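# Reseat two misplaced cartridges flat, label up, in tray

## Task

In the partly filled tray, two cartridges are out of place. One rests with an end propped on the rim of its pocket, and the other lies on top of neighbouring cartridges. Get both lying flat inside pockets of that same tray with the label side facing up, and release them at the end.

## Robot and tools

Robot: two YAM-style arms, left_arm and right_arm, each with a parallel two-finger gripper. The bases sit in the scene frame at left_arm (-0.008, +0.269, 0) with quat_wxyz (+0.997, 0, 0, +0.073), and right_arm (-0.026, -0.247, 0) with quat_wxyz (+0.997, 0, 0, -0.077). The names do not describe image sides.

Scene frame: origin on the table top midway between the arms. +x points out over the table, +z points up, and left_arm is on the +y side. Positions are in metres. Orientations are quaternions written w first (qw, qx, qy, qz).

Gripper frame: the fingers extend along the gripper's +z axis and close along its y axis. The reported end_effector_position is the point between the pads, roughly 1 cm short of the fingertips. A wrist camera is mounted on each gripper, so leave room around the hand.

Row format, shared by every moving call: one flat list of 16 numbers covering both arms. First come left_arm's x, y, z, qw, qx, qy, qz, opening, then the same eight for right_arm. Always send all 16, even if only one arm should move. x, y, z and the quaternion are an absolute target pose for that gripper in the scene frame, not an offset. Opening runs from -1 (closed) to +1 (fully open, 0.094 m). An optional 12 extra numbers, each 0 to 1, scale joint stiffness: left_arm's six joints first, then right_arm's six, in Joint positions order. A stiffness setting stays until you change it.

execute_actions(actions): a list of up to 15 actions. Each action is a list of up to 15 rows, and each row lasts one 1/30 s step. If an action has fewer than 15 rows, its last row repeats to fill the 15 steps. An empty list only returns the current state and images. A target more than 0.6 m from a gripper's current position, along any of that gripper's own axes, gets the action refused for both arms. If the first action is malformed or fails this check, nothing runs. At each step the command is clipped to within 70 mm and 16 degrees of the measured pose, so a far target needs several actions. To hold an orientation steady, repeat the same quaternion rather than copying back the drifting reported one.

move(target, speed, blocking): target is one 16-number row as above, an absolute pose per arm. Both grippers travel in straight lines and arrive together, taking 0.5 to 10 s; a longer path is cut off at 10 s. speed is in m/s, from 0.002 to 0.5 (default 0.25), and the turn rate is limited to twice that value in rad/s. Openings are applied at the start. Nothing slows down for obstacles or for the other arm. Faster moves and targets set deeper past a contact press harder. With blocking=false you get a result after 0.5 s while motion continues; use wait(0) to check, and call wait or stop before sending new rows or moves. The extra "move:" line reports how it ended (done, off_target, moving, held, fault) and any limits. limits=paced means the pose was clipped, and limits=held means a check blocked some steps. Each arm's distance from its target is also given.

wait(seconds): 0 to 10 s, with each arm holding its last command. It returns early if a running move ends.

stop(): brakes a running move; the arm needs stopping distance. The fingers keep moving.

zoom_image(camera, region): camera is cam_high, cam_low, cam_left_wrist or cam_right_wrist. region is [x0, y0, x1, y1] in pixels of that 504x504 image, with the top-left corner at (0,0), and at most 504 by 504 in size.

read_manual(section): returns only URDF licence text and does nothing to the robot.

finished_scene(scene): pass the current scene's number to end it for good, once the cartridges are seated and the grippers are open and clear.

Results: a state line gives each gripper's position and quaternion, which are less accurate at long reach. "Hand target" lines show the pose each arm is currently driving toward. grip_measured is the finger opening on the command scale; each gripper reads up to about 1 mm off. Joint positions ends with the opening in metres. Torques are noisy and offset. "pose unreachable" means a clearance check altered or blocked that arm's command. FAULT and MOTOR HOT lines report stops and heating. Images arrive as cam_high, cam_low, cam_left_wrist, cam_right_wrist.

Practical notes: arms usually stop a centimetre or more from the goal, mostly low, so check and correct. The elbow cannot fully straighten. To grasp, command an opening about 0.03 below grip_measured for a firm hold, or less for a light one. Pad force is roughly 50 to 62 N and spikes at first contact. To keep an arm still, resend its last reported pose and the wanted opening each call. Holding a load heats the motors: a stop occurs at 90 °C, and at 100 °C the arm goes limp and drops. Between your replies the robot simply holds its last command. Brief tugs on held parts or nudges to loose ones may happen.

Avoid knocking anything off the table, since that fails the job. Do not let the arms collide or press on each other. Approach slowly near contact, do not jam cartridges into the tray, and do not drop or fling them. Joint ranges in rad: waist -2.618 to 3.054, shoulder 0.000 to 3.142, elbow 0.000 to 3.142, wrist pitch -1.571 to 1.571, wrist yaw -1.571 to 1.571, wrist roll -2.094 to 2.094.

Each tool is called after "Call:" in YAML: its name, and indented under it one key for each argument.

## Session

Call:
execute_actions:
  actions: []

Scene clock: 0.00 s.
left_arm: end_effector_position=(+0.4939, +0.5118, +0.3885) grip_measured=+1.000 end_effector_quat_wxyz=(+0.642, -0.607, +0.402, +0.241) | right_arm: end_effector_position=(+0.4201, +0.1216, +0.1157) grip_measured=+1.000 end_effector_quat_wxyz=(-0.569, +0.680, -0.456, +0.073)
Joint positions: left_arm=[ 0.001  2.105  2.123 -0.179 -1.194 -0.777  0.094] | right_arm=[ 0.778  2.065  1.188  0.521 -0.215 -1.187  0.094]
Joint velocities: left_arm=[ 0.002 -0.002 -0.002 -0.037  0.051 -0.022  0.   ] | right_arm=[ 0.002 -0.002  0.012 -0.051  0.037 -0.037  0.   ]
Joint torques (N m, as the arm reports them, + toward a larger angle): no reading
Hand target (left_arm): +0.491, +0.512, +0.392; +0.641, -0.606, +0.402, +0.244
Hand target (right_arm): +0.420, +0.122, +0.117; -0.569, +0.679, -0.459, +0.068
Joint stiffness scale: left_arm=[1. 1. 1. 1. 1. 1.] | right_arm=[1. 1. 1. 1. 1. 1.]

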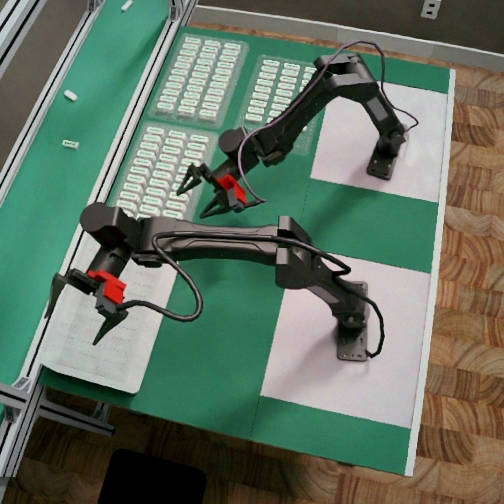

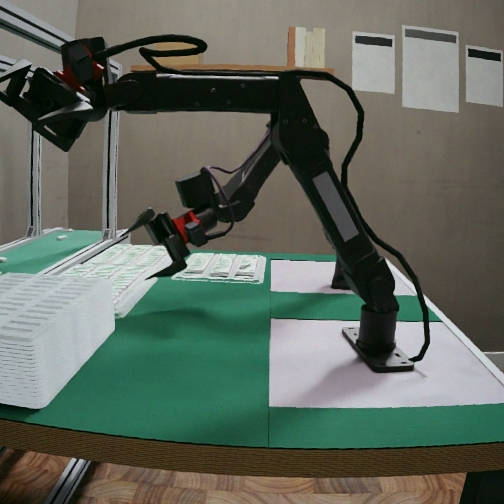

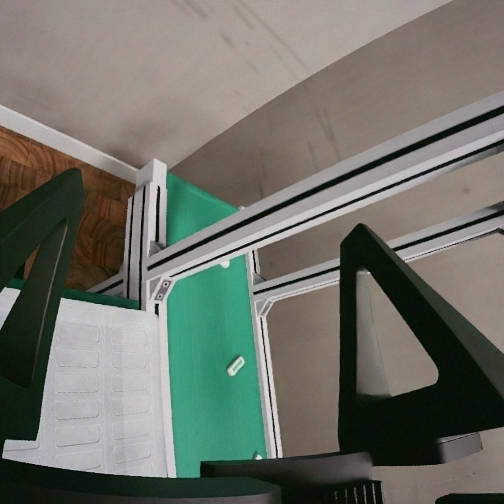

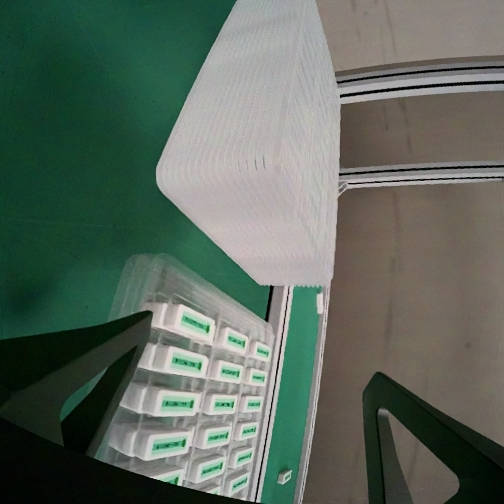

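Call:
zoom_image:
  camera: "cam_high"
  region: [220, 40, 350, 170]

Call:
zoom_image:
  camera: "cam_low"
  region: [160, 240, 280, 295]

Region (220, 40, 350, 170) of cam_high's 504x504 image, scaled by 3.877, with more detail than that image has.

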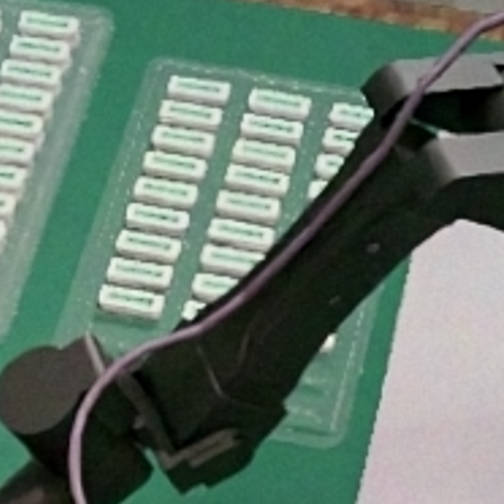

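Region (160, 240, 280, 295) of cam_low's 504x504 image, scaled by 4.200, with more detail than that image has; it fills the top 231 rows of this view, and the rest is white.

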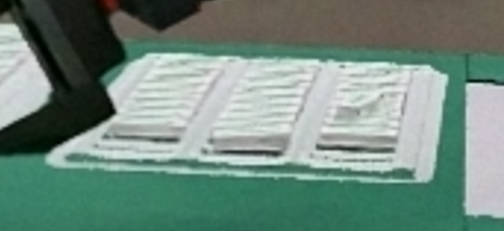

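Call:
move:
  target: [0.4939, 0.5118, 0.3885, 0.642, -0.607, 0.402, 0.241, 1, 0.225, -0.28, 0.10, 0, -0.6088, 0.7934, 0, -0.2]
  speed: 0.4

Scene clock: 5.33 s.
left_arm: end_effector_position=(+0.4940, +0.5118, +0.3889) grip_measured=+1.000 end_effector_quat_wxyz=(+0.643, -0.607, +0.401, +0.240) | right_arm: end_effector_position=(+0.2210, -0.2770, +0.1013) grip_measured=-0.198 end_effector_quat_wxyz=(+0.005, -0.611, +0.792, -0.003)
Joint positions: left_arm=[ 0.001  2.105  2.123 -0.176 -1.194 -0.777  0.094] | right_arm=[ 0.028  1.478  1.112 -1.193 -0.003 -1.441  0.038]
Joint velocities: left_arm=[-0.002 -0.012 -0.007  0.022 -0.037  0.007  0.   ] | right_arm=[-0.012 -0.002 -0.017 -0.022  0.037  0.007  0.   ]
Joint torques (N m, as the arm reports them, + toward a larger angle): left_arm=[  0.06 -11.01   6.29   1.63  -0.08  -0.03] | right_arm=[-0.63 -4.71  9.46  0.25  0.02 -0.07]
Hand target (left_arm): +0.494, +0.512, +0.388; +0.642, -0.607, +0.402, +0.241
Hand target (right_arm): +0.220, -0.279, +0.104; -0.000, -0.611, +0.792, +0.000
Off the commanded pose (left_arm): 0.000 m, 0 deg.
Off the commanded pose (right_arm): 0.005 m, 1 deg.
Joint stiffness scale: left_arm=[1. 1. 1. 1. 1. 1.] | right_arm=[1. 1. 1. 1. 1. 1.]
move: done

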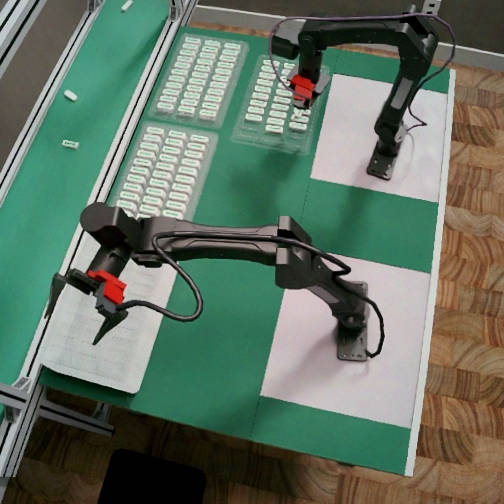

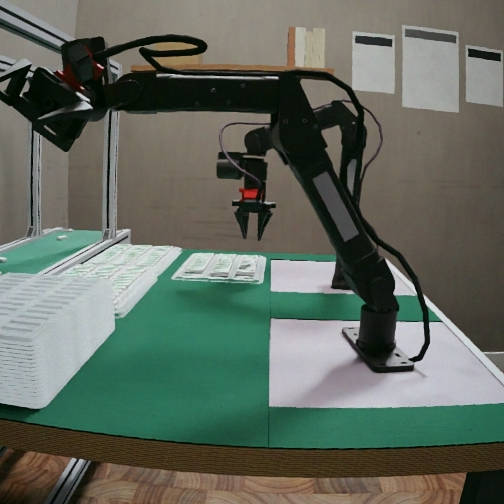

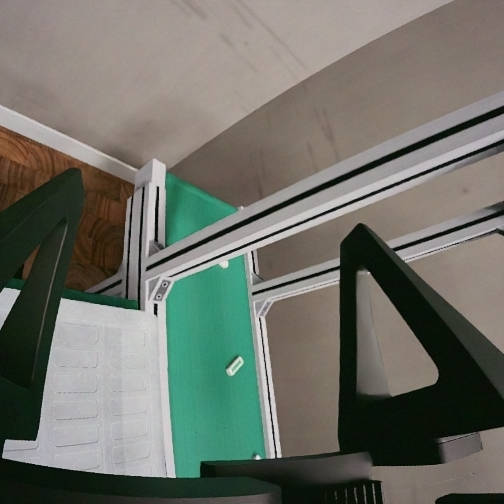

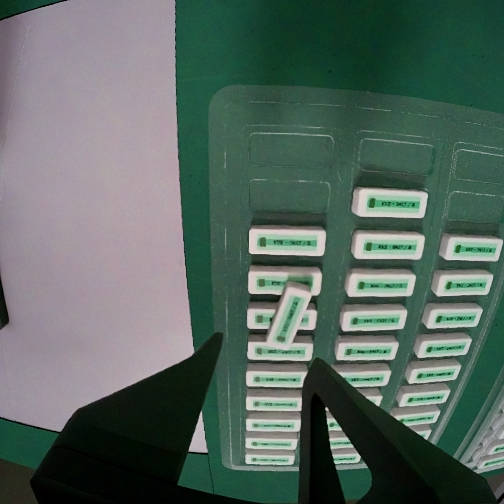

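Call:
zoom_image:
  camera: "cam_right_wrist"
  region: [200, 110, 504, 400]

Call:
zoom_image:
  camera: "cam_low"
  region: [165, 200, 285, 295]

Call:
zoom_image:
  camera: "cam_high"
  region: [225, 50, 335, 160]

Region (200, 110, 504, 400) of cam_right_wrist's 504x504 image, scaled by 1.658, with more detail than that image has; it fills the top 481 rows of this view, and the rest is white.

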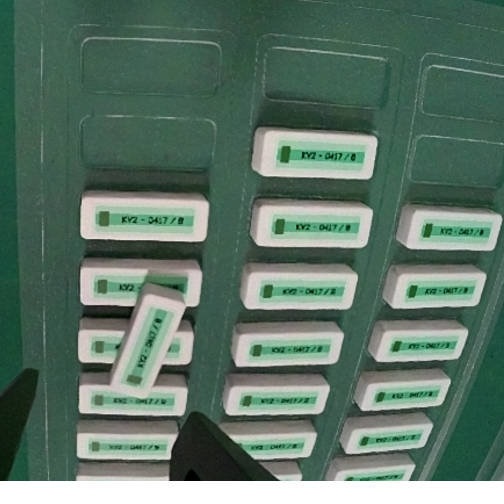

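Region (165, 200, 285, 295) of cam_low's 504x504 image, scaled by 4.200, with more detail than that image has; it fills the top 399 rows of this view, and the rest is white.

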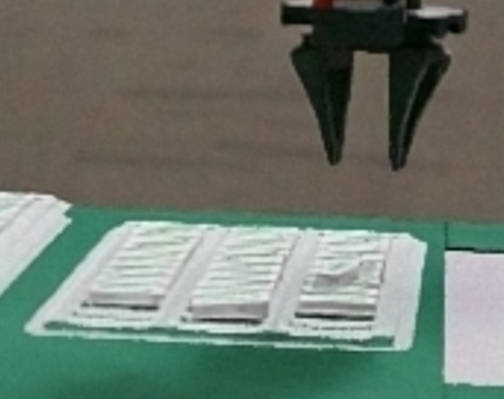

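Region (225, 50, 335, 160) of cam_high's 504x504 image, scaled by 4.582, with more detail than that image has.

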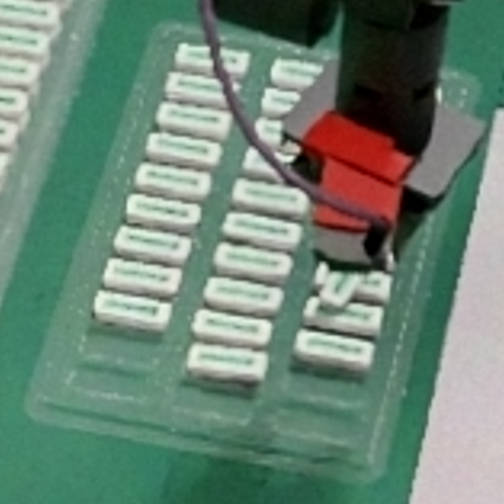

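Call:
zoom_image:
  camera: "cam_right_wrist"
  region: [235, 255, 345, 365]

Call:
zoom_image:
  camera: "cam_right_wrist"
  region: [235, 120, 445, 270]

Region (235, 255, 345, 365) of cam_right_wrist's 504x504 image, scaled by 4.582, with more detail than that image has.

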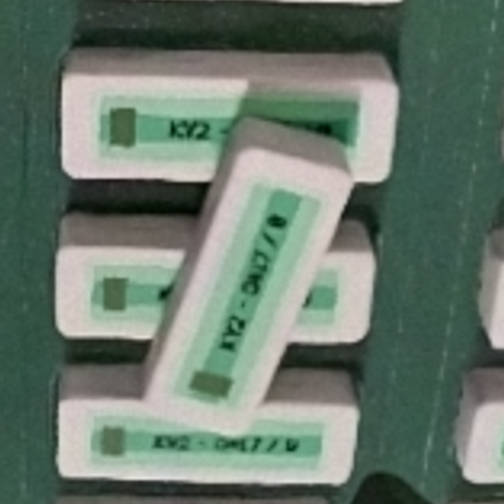

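Region (235, 120, 445, 270) of cam_right_wrist's 504x504 image, scaled by 2.400, with more detail than that image has; it fills the top 360 rows of this view, and the rest is white.

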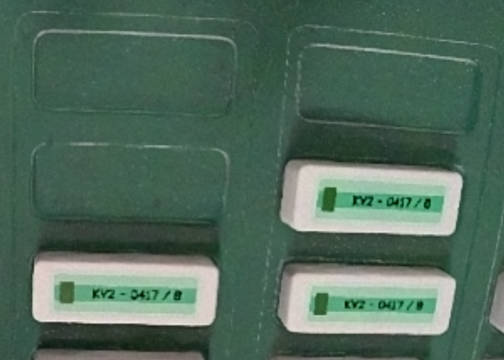

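Call:
move:
  target: [0.4939, 0.5118, 0.3885, 0.642, -0.607, 0.402, 0.241, 1, 0.2336, -0.3050, 0.030, 0, -0.6039, 0.7971, 0, -0.3]
  speed: 0.13

Scene clock: 13.90 s.
left_arm: end_effector_position=(+0.4940, +0.5118, +0.3892) grip_measured=+1.000 end_effector_quat_wxyz=(+0.643, -0.607, +0.400, +0.240) | right_arm: end_effector_position=(+0.2363, -0.3028, +0.0341) grip_measured=-0.298 end_effector_quat_wxyz=(+0.003, -0.605, +0.796, -0.003)
Joint positions: left_arm=[ 0.001  2.105  2.123 -0.174 -1.194 -0.777  0.094] | right_arm=[-0.059  1.624  0.978 -0.916 -0.001 -1.513  0.033]
Joint velocities: left_arm=[-0.007 -0.007  0.012  0.037  0.066 -0.125  0.   ] | right_arm=[-0.007 -0.002  0.022  0.051  0.022  0.081 -0.001]
Joint torques (N m, as the arm reports them, + toward a larger angle): left_arm=[  0.06 -11.01   6.31   1.61  -0.08  -0.02] | right_arm=[-0.67 -5.89  6.16  0.43 -0.01 -0.02]
Hand target (left_arm): +0.494, +0.512, +0.389; +0.642, -0.607, +0.402, +0.241
Hand target (right_arm): +0.233, -0.304, +0.030; +0.000, -0.604, +0.797, +0.001
Off the commanded pose (left_arm): 0.001 m, 0 deg.
Off the commanded pose (right_arm): 0.005 m, 1 deg.
Joint stiffness scale: left_arm=[1. 1. 1. 1. 1. 1.] | right_arm=[1. 1. 1. 1. 1. 1.]
move: done

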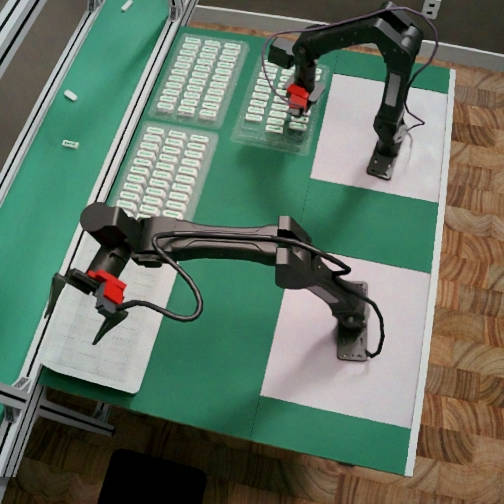

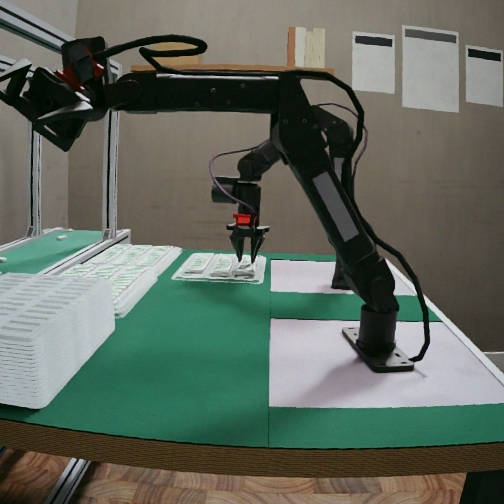

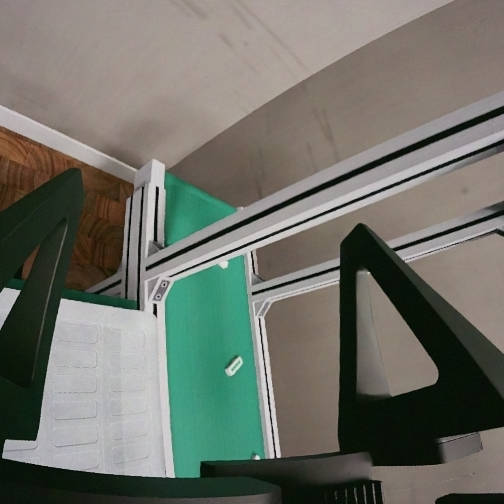

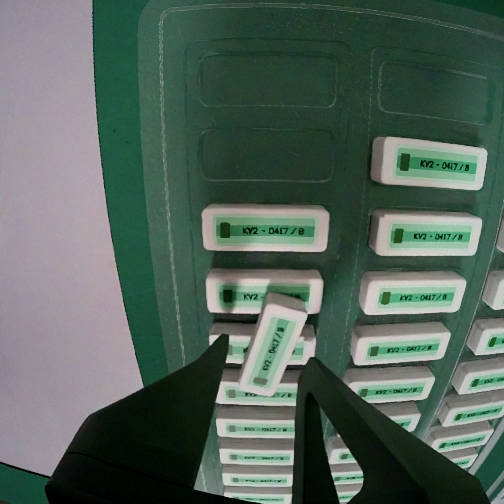

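Call:
zoom_image:
  camera: "cam_right_wrist"
  region: [190, 270, 350, 430]

Call:
zoom_image:
  camera: "cam_low"
  region: [220, 235, 270, 285]

Region (190, 270, 350, 430) of cam_right_wrist's 504x504 image, scaled by 3.150, with more detail than that image has.

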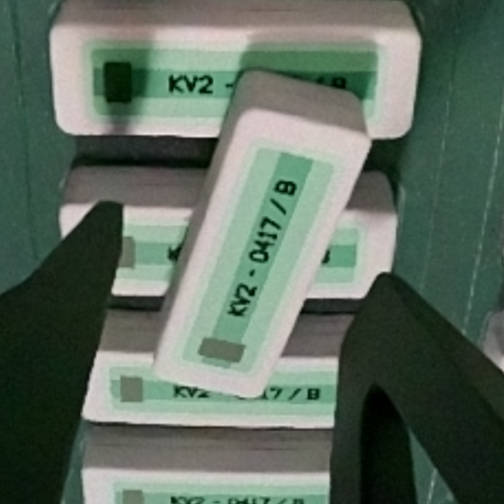

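Region (220, 235, 270, 285) of cam_low's 504x504 image, scaled by 10.080, with more detail than that image has.

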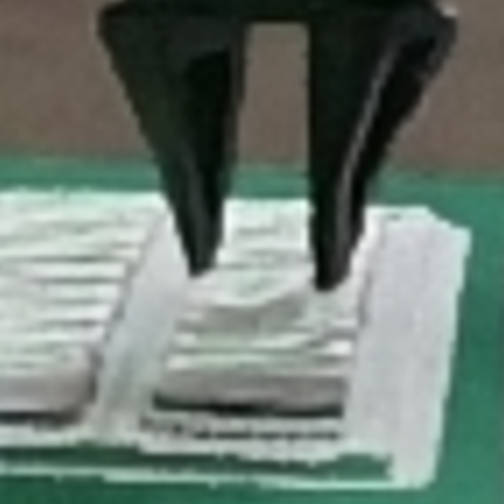

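Call:
execute_actions:
  actions:
    - [[0.4939,0.5118,0.3885,0.642,-0.607,0.402,0.241,1,0.2339,-0.3050,0.0291,0,-0.6039,0.7971,0,-0.3],[0.4939,0.5118,0.3885,0.642,-0.607,0.402,0.241,1,0.2342,-0.3051,0.0282,0,-0.6039,0.7971,0,-0.32],[0.4939,0.5118,0.3885,0.642,-0.607,0.402,0.241,1,0.2345,-0.3051,0.0273,0,-0.6039,0.7971,0,-0.34],[0.4939,0.5118,0.3885,0.642,-0.607,0.402,0.241,1,0.2348,-0.3052,0.0264,0,-0.6039,0.7971,0,-0.36],[0.4939,0.5118,0.3885,0.642,-0.607,0.402,0.241,1,0.2351,-0.3052,0.0255,0,-0.6039,0.7971,0,-0.38],[0.4939,0.5118,0.3885,0.642,-0.607,0.402,0.241,1,0.2354,-0.3053,0.0246,0,-0.6039,0.7971,0,-0.40],[0.4939,0.5118,0.3885,0.642,-0.607,0.402,0.241,1,0.2357,-0.3053,0.0237,0,-0.6039,0.7971,0,-0.42],[0.4939,0.5118,0.3885,0.642,-0.607,0.402,0.241,1,0.2360,-0.3054,0.0228,0,-0.6039,0.7971,0,-0.44],[0.4939,0.5118,0.3885,0.642,-0.607,0.402,0.241,1,0.2362,-0.3054,0.0220,0,-0.6039,0.7971,0,-0.45],[0.4939,0.5118,0.3885,0.642,-0.607,0.402,0.241,1,0.2364,-0.3055,0.0213,0,-0.6039,0.7971,0,-0.46],[0.4939,0.5118,0.3885,0.642,-0.607,0.402,0.241,1,0.2365,-0.3055,0.0208,0,-0.6039,0.7971,0,-0.47]]

Scene clock: 16.33 s.
left_arm: end_effector_position=(+0.4940, +0.5118, +0.3892) grip_measured=+1.000 end_effector_quat_wxyz=(+0.643, -0.607, +0.400, +0.240) | right_arm: end_effector_position=(+0.2403, -0.3037, +0.0268) grip_measured=-0.468 end_effector_quat_wxyz=(+0.005, -0.605, +0.796, -0.005)
Joint positions: left_arm=[ 0.001  2.105  2.123 -0.174 -1.194 -0.777  0.094] | right_arm=[-0.059  1.647  0.97  -0.88  -0.001 -1.514  0.025]
Joint velocities: left_arm=[-0.007 -0.007 -0.002 -0.037  0.007 -0.037  0.   ] | right_arm=[-0.017  0.012 -0.046  0.037 -0.007  0.037  0.001]
Joint torques (N m, as the arm reports them, + toward a larger angle): left_arm=[  0.05 -11.02   6.29   1.61  -0.08  -0.02] | right_arm=[-0.6  -5.81  6.11  0.55  0.03 -0.04]
Hand target (left_arm): +0.494, +0.512, +0.389; +0.642, -0.607, +0.402, +0.241
Hand target (right_arm): +0.236, -0.305, +0.021; -0.000, -0.604, +0.797, +0.000
Off the commanded pose (left_arm): 0.001 m, 0 deg.
Off the commanded pose (right_arm): 0.007 m, 1 deg.
Joint stiffness scale: left_arm=[1. 1. 1. 1. 1. 1.] | right_arm=[1. 1. 1. 1. 1. 1.]

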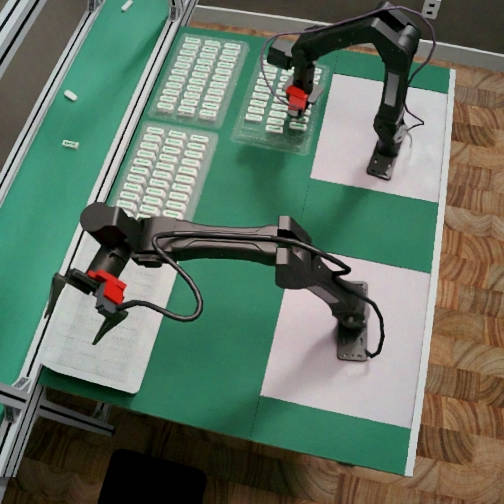

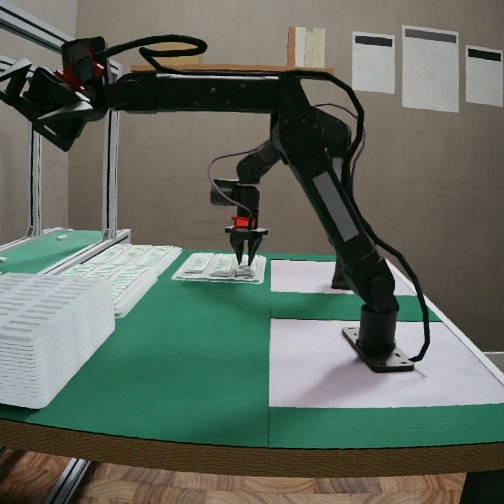

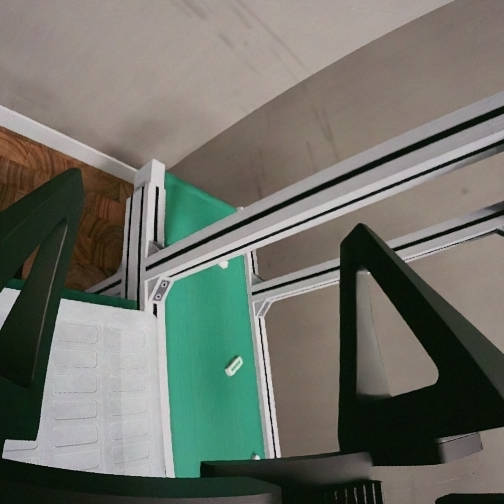

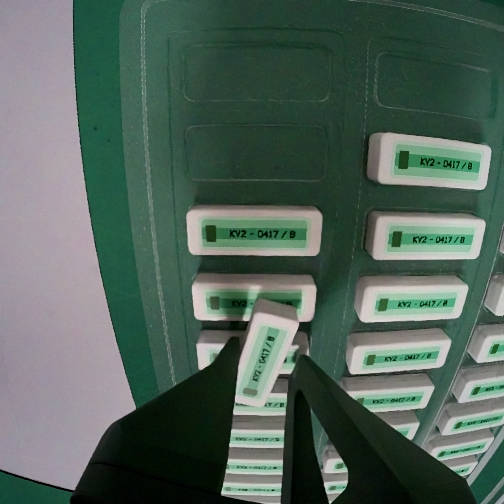

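Call:
execute_actions:
  actions:
    - [[0.4939,0.5118,0.3885,0.642,-0.607,0.402,0.241,1,0.2365,-0.3055,0.0208,0,-0.6039,0.7971,0,-0.50],[0.4939,0.5118,0.3885,0.642,-0.607,0.402,0.241,1,0.2365,-0.3055,0.0208,0,-0.6039,0.7971,0,-0.525],[0.4939,0.5118,0.3885,0.642,-0.607,0.402,0.241,1,0.2365,-0.3055,0.0208,0,-0.6039,0.7971,0,-0.55],[0.4939,0.5118,0.3885,0.642,-0.607,0.402,0.241,1,0.2365,-0.3055,0.0208,0,-0.6039,0.7971,0,-0.575],[0.4939,0.5118,0.3885,0.642,-0.607,0.402,0.241,1,0.2365,-0.3055,0.0208,0,-0.6039,0.7971,0,-0.60],[0.4939,0.5118,0.3885,0.642,-0.607,0.402,0.241,1,0.2365,-0.3055,0.0208,0,-0.6039,0.7971,0,-0.62],[0.4939,0.5118,0.3885,0.642,-0.607,0.402,0.241,1,0.2365,-0.3055,0.0208,0,-0.6039,0.7971,0,-0.64],[0.4939,0.5118,0.3885,0.642,-0.607,0.402,0.241,1,0.2365,-0.3055,0.0208,0,-0.6039,0.7971,0,-0.655],[0.4939,0.5118,0.3885,0.642,-0.607,0.402,0.241,1,0.2365,-0.3055,0.0208,0,-0.6039,0.7971,0,-0.67],[0.4939,0.5118,0.3885,0.642,-0.607,0.402,0.241,1,0.2365,-0.3055,0.0208,0,-0.6039,0.7971,0,-0.685],[0.4939,0.5118,0.3885,0.642,-0.607,0.402,0.241,1,0.2365,-0.3055,0.0208,0,-0.6039,0.7971,0,-0.70],[0.4939,0.5118,0.3885,0.642,-0.607,0.402,0.241,1,0.2365,-0.3055,0.0208,0,-0.6039,0.7971,0,-0.715]]

Call:
zoom_image:
  camera: "cam_low"
  region: [225, 245, 265, 285]

Scene clock: 17.77 s.
left_arm: end_effector_position=(+0.4940, +0.5118, +0.3892) grip_measured=+1.000 end_effector_quat_wxyz=(+0.643, -0.607, +0.400, +0.240) | right_arm: end_effector_position=(+0.2411, -0.3038, +0.0265) grip_measured=-0.688 end_effector_quat_wxyz=(+0.006, -0.606, +0.796, -0.006)
Joint positions: left_arm=[ 0.001  2.105  2.123 -0.174 -1.194 -0.777  0.094] | right_arm=[-0.059  1.647  0.969 -0.875 -0.001 -1.514  0.015]
Joint velocities: left_arm=[ 0.007  0.007  0.002 -0.007 -0.051 -0.037  0.   ] | right_arm=[ 0.002  0.007 -0.007  0.037  0.022  0.095 -0.001]
Joint torques (N m, as the arm reports them, + toward a larger angle): left_arm=[  0.06 -11.02   6.3    1.61  -0.08  -0.02] | right_arm=[-0.73 -5.62  5.98  0.55 -0.05 -0.06]
Hand target (left_arm): +0.494, +0.512, +0.389; +0.642, -0.607, +0.402, +0.241
Hand target (right_arm): +0.236, -0.305, +0.021; -0.000, -0.604, +0.797, +0.000
Off the commanded pose (left_arm): 0.001 m, 0 deg.
Off the commanded pose (right_arm): 0.007 m, 1 deg.
Joint stiffness scale: left_arm=[1. 1. 1. 1. 1. 1.] | right_arm=[1. 1. 1. 1. 1. 1.]

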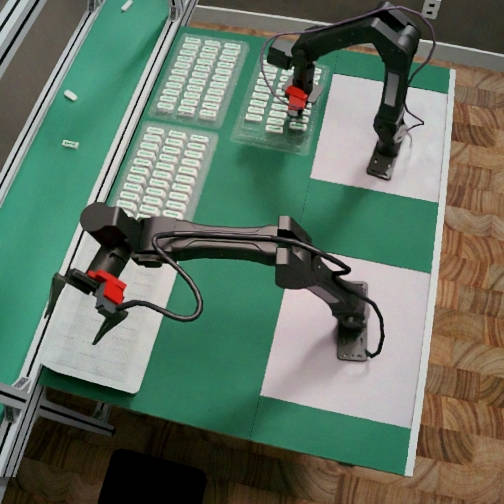

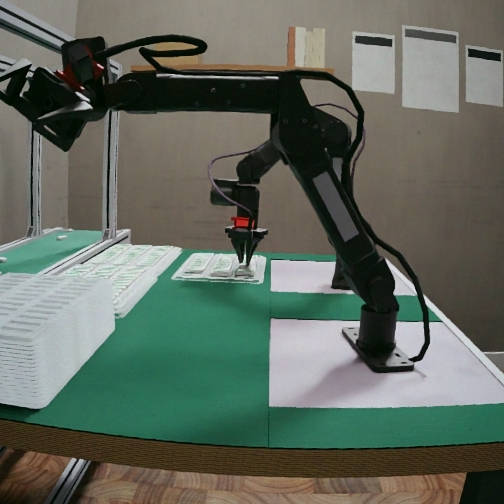

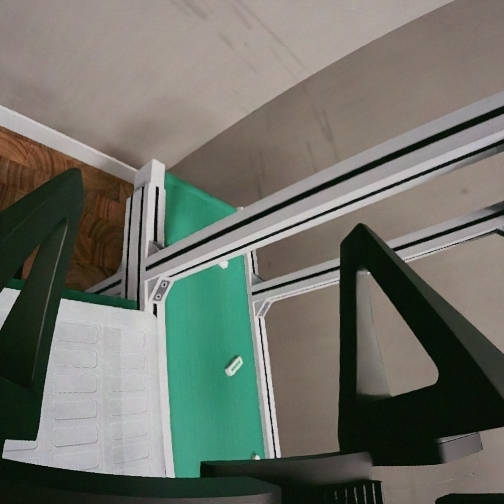

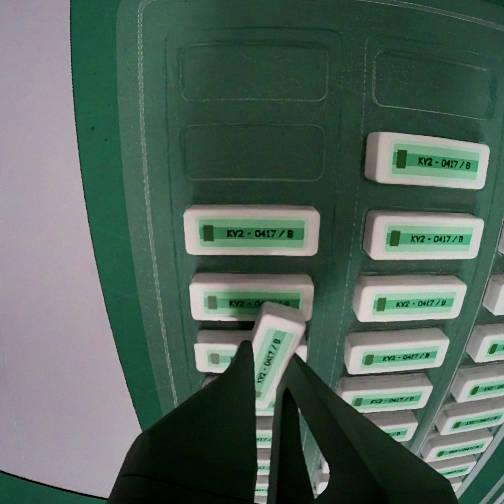

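Region (225, 245, 265, 285) of cam_low's 504x504 image, scaled by 12.600, with more detail than that image has.

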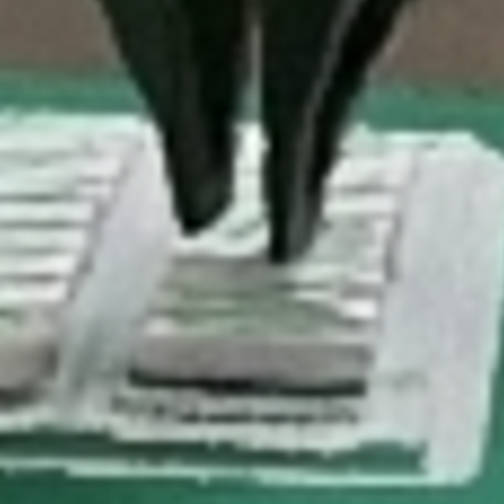

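Call:
execute_actions:
  actions: []

Scene clock: 20.83 s.
left_arm: end_effector_position=(+0.4940, +0.5118, +0.3892) grip_measured=+1.000 end_effector_quat_wxyz=(+0.643, -0.607, +0.400, +0.240) | right_arm: end_effector_position=(+0.2411, -0.3038, +0.0265) grip_measured=-0.688 end_effector_quat_wxyz=(+0.006, -0.606, +0.796, -0.006)
Joint positions: left_arm=[ 0.001  2.105  2.123 -0.174 -1.194 -0.777  0.094] | right_arm=[-0.059  1.647  0.969 -0.875 -0.001 -1.514  0.015]
Joint velocities: left_arm=[-0.012 -0.007 -0.002 -0.066 -0.022 -0.007  0.   ] | right_arm=[ 0.012  0.012 -0.007 -0.051 -0.037 -0.037  0.   ]
Joint torques (N m, as the arm reports them, + toward a larger angle): left_arm=[  0.06 -11.01   6.28   1.61  -0.08  -0.03] | right_arm=[-0.65 -5.78  5.97  0.5   0.03 -0.08]
Hand target (left_arm): +0.494, +0.512, +0.389; +0.642, -0.607, +0.402, +0.241
Hand target (right_arm): +0.236, -0.305, +0.021; -0.000, -0.604, +0.797, +0.000
Off the commanded pose (left_arm): 0.001 m, 0 deg.
Off the commanded pose (right_arm): 0.007 m, 1 deg.
Joint stiffness scale: left_arm=[1. 1. 1. 1. 1. 1.] | right_arm=[1. 1. 1. 1. 1. 1.]

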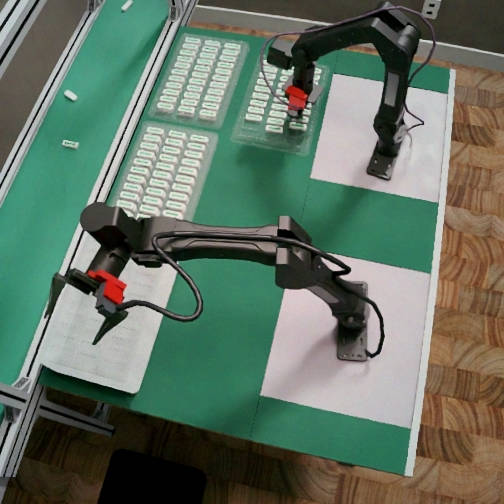

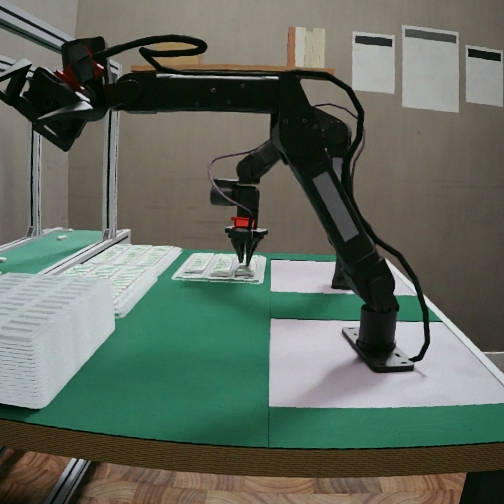

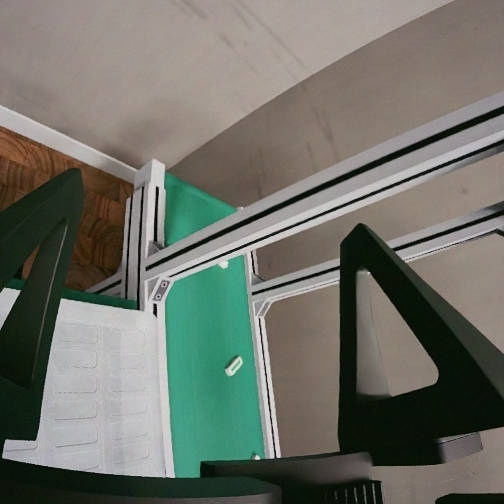

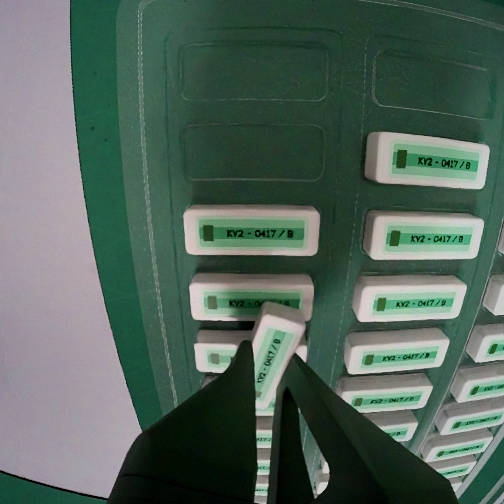

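Call:
move:
  target: [0.4939,0.5118,0.3885,0.642,-0.607,0.402,0.241,1, 0.2385,-0.3045,0.046,0,-0.6039,0.7971,0,-0.72]
  speed: 0.1

Call:
move:
  target: [0.4939,0.5118,0.3885,0.642,-0.607,0.402,0.241,1, 0.2335,-0.1955,0.036,0,0.0,1,0,-0.72]
  speed: 0.45

Scene clock: 22.50 s.
left_arm: end_effector_position=(+0.4940, +0.5118, +0.3894) grip_measured=+1.000 end_effector_quat_wxyz=(+0.644, -0.607, +0.399, +0.239) | right_arm: end_effector_position=(+0.2370, -0.3029, +0.0377) grip_measured=-0.688 end_effector_quat_wxyz=(-0.003, -0.606, +0.796, +0.004)
Joint positions: left_arm=[ 0.001  2.105  2.123 -0.173 -1.194 -0.777  0.094] | right_arm=[-0.059  1.639  1.009 -0.951 -0.001 -1.514  0.015]
Joint velocities: left_arm=[ 0.002 -0.012 -0.002  0.007  0.022 -0.081  0.   ] | right_arm=[-0.032  0.007 -0.032  0.022 -0.022 -0.007  0.001]
Joint torques (N m, as the arm reports them, + toward a larger angle): left_arm=[  0.05 -11.01   6.29   1.6   -0.08  -0.02] | right_arm=[-0.22 -7.6   8.71  0.17 -0.01 -0.01]
Hand target (left_arm): +0.494, +0.512, +0.388; +0.642, -0.607, +0.402, +0.241
Hand target (right_arm): +0.239, -0.304, +0.046; +0.000, -0.604, +0.797, -0.000
Off the commanded pose (left_arm): 0.001 m, 0 deg.
Off the commanded pose (right_arm): 0.009 m, 1 deg.
Joint stiffness scale: left_arm=[1. 1. 1. 1. 1. 1.] | right_arm=[1. 1. 1. 1. 1. 1.]
move: done

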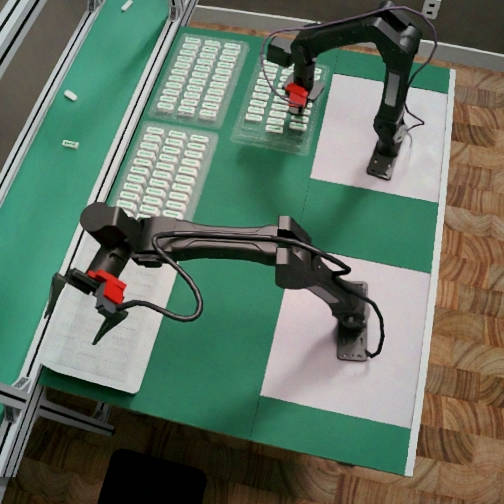

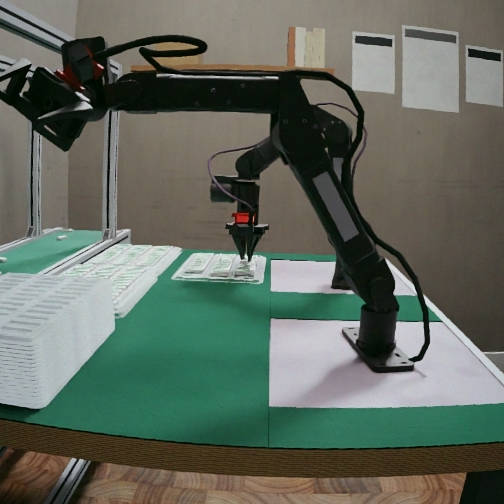

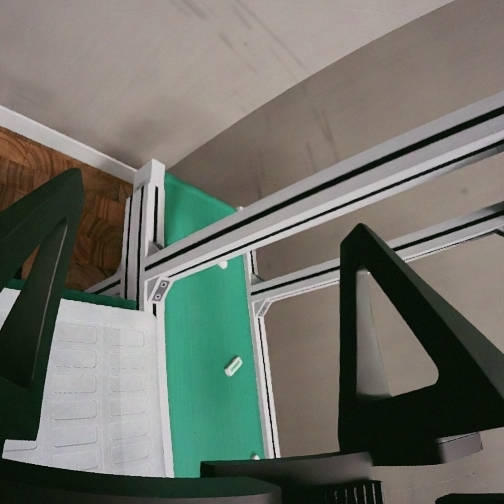

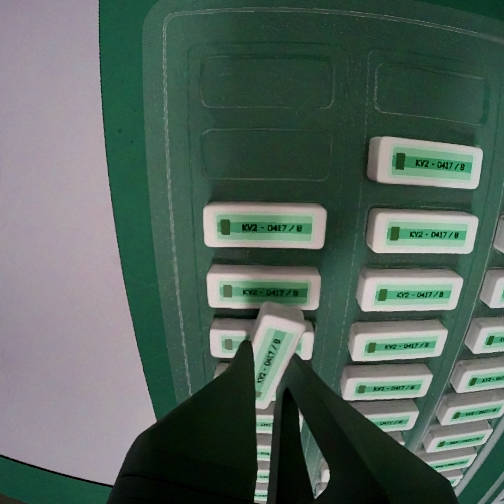

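Scene clock: 24.70 s.
left_arm: end_effector_position=(+0.4941, +0.5118, +0.3898) grip_measured=+1.000 end_effector_quat_wxyz=(+0.644, -0.608, +0.398, +0.239) | right_arm: end_effector_position=(+0.2319, -0.1993, +0.0351) grip_measured=-0.688 end_effector_quat_wxyz=(-0.008, +0.001, +1.000, -0.001)
Joint positions: left_arm=[ 0.001  2.105  2.123 -0.17  -1.194 -0.777  0.094] | right_arm=[ 0.334  1.624  0.982 -0.945 -0.     0.182  0.015]
Joint velocities: left_arm=[-0.007 -0.002 -0.007 -0.037 -0.095 -0.051  0.   ] | right_arm=[ 0.002 -0.012  0.012  0.007  0.007  0.007  0.001]
Joint torques (N m, as the arm reports them, + toward a larger angle): left_arm=[  0.05 -11.01   6.28   1.57  -0.08  -0.02] | right_arm=[ 0.79 -7.07  6.49  0.53  0.02  0.06]
Hand target (left_arm): +0.494, +0.512, +0.389; +0.642, -0.607, +0.402, +0.241
Hand target (right_arm): +0.234, -0.197, +0.036; +0.002, -0.000, +1.000, -0.004
Off the commanded pose (left_arm): 0.001 m, 1 deg.
Off the commanded pose (right_arm): 0.004 m, 1 deg.
Joint stiffness scale: left_arm=[1. 1. 1. 1. 1. 1.] | right_arm=[1. 1. 1. 1. 1. 1.]
move: done

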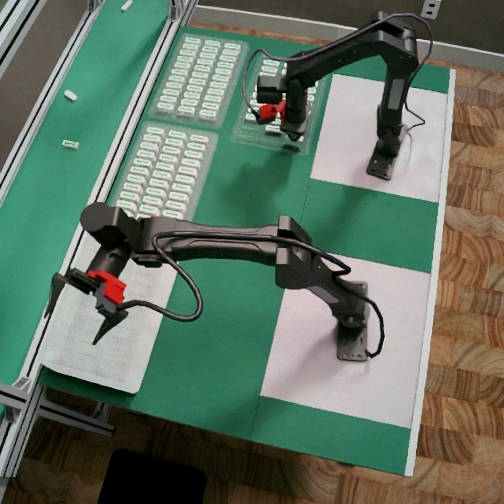

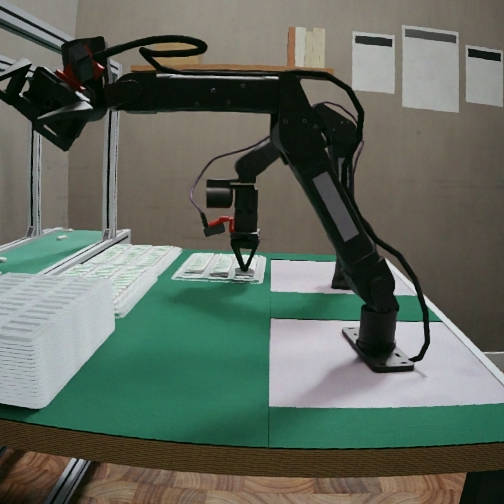

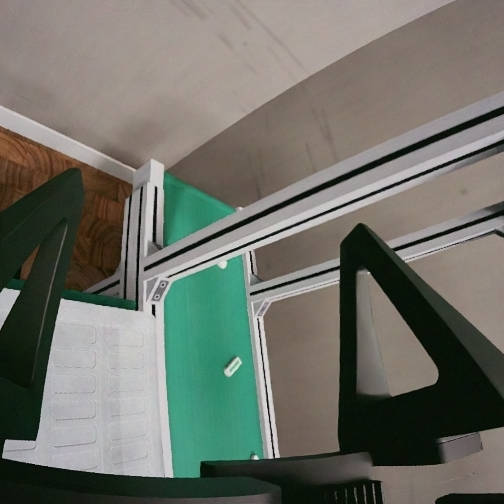

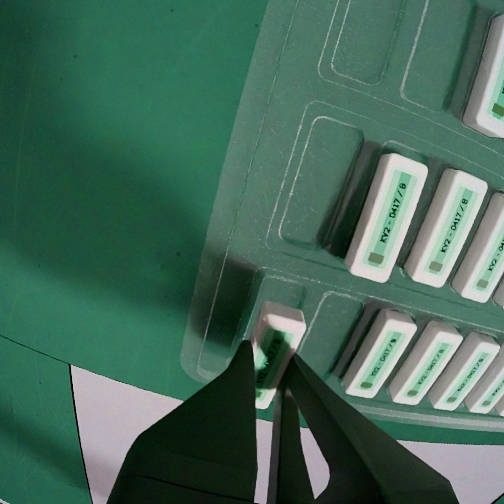

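Call:
zoom_image:
  camera: "cam_right_wrist"
  region: [200, 230, 400, 420]

Region (200, 230, 400, 420) of cam_right_wrist's 504x504 image, scaled by 2.520, with more detail than that image has; it fills the top 479 rows of this view, and the rest is white.

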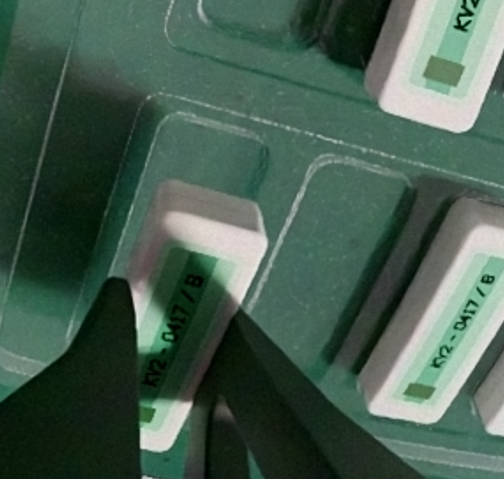

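Call:
move:
  target: [0.4939,0.5118,0.3885,0.642,-0.607,0.402,0.241,1, 0.2325,-0.1958,0.0175,0,0.0,1,0,-0.72]
  speed: 0.06

Call:
zoom_image:
  camera: "cam_right_wrist"
  region: [225, 270, 355, 390]

Scene clock: 27.90 s.
left_arm: end_effector_position=(+0.4941, +0.5118, +0.3899) grip_measured=+1.000 end_effector_quat_wxyz=(+0.645, -0.608, +0.398, +0.238) | right_arm: end_effector_position=(+0.2336, -0.1990, +0.0221) grip_measured=-0.688 end_effector_quat_wxyz=(+0.001, +0.004, +1.000, +0.000)
Joint positions: left_arm=[ 0.001  2.105  2.123 -0.169 -1.194 -0.777  0.094] | right_arm=[ 0.334  1.636  0.938 -0.87  -0.     0.187  0.015]
Joint velocities: left_arm=[ 0.007  0.007  0.007  0.037 -0.095  0.022  0.   ] | right_arm=[-0.017  0.002  0.017  0.022  0.051  0.022  0.   ]
Joint torques (N m, as the arm reports them, + toward a larger angle): left_arm=[  0.06 -11.     6.27   1.56  -0.08  -0.02] | right_arm=[ 0.97 -5.72  6.01  0.58  0.01  0.04]
Hand target (left_arm): +0.494, +0.512, +0.389; +0.642, -0.607, +0.402, +0.241
Hand target (right_arm): +0.232, -0.196, +0.018; +0.000, +0.000, +1.000, +0.000
Off the commanded pose (left_arm): 0.001 m, 1 deg.
Off the commanded pose (right_arm): 0.006 m, 0 deg.
Joint stiffness scale: left_arm=[1. 1. 1. 1. 1. 1.] | right_arm=[1. 1. 1. 1. 1. 1.]
move: done

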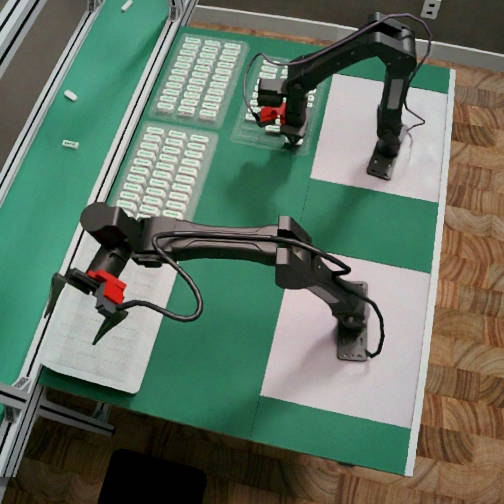

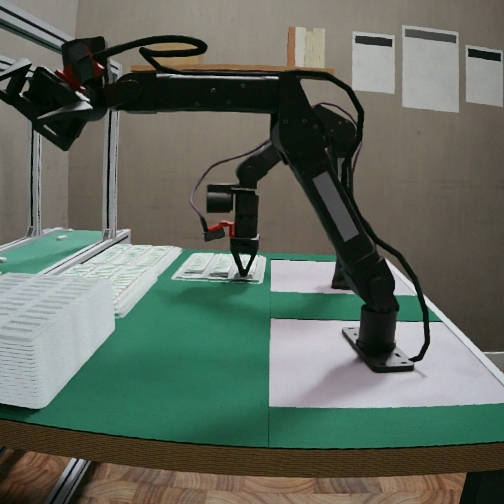

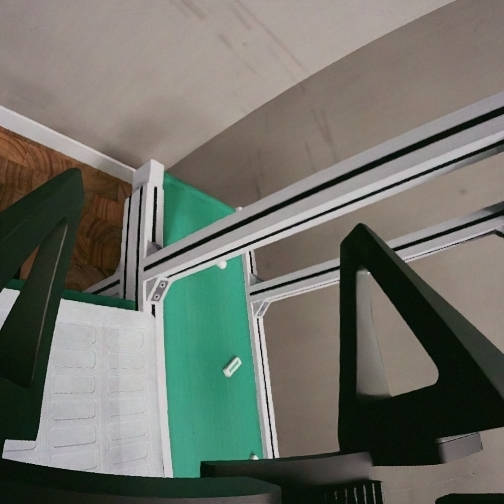

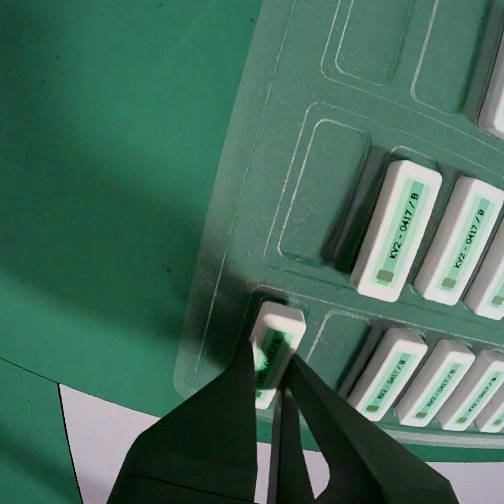

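Region (225, 270, 355, 390) of cam_right_wrist's 504x504 image, scaled by 3.877, with more detail than that image has; it fills the top 465 rows of this view, and the rest is white.

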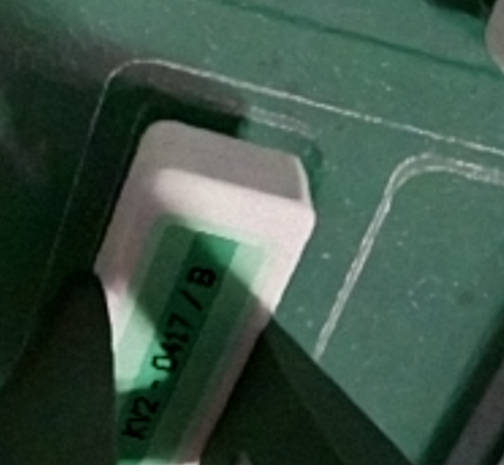

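Call:
zoom_image:
  camera: "cam_right_wrist"
  region: [240, 280, 325, 350]

Call:
zoom_image:
  camera: "cam_low"
  region: [195, 245, 285, 295]

Region (240, 280, 325, 350) of cam_right_wrist's 504x504 image, scaled by 5.929, with more detail than that image has; it fills the top 415 rows of this view, and the rest is white.

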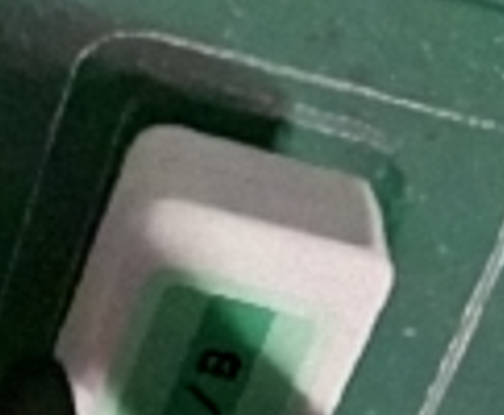

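Region (195, 245, 285, 295) of cam_low's 504x504 image, scaled by 5.600, with more detail than that image has.

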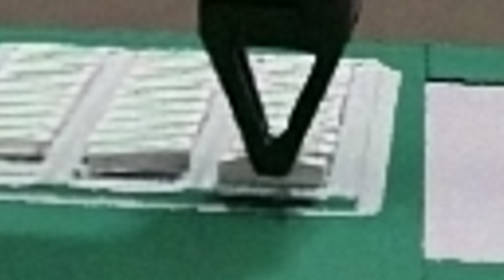

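Call:
zoom_image:
  camera: "cam_right_wrist"
  region: [235, 290, 285, 345]

Call:
zoom_image:
  camera: "cam_right_wrist"
  region: [240, 300, 440, 440]

Region (235, 290, 285, 345) of cam_right_wrist's 504x504 image, scaled by 9.164, with more detail than that image has; it fills the left 458 columns of this view, and the rest is white.

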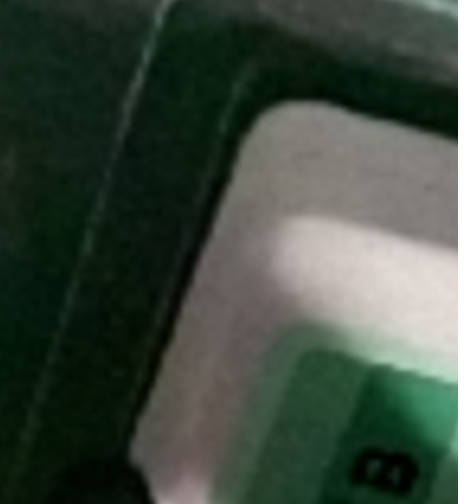

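Region (240, 300, 440, 440) of cam_right_wrist's 504x504 image, scaled by 2.520, with more detail than that image has; it fills the top 353 rows of this view, and the rest is white.

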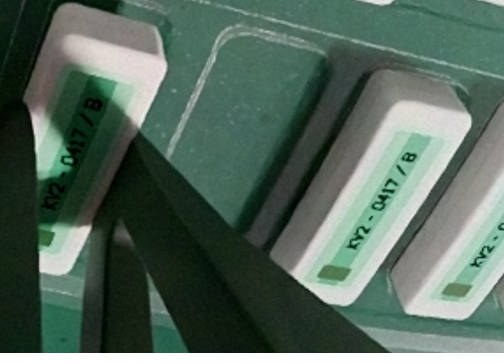

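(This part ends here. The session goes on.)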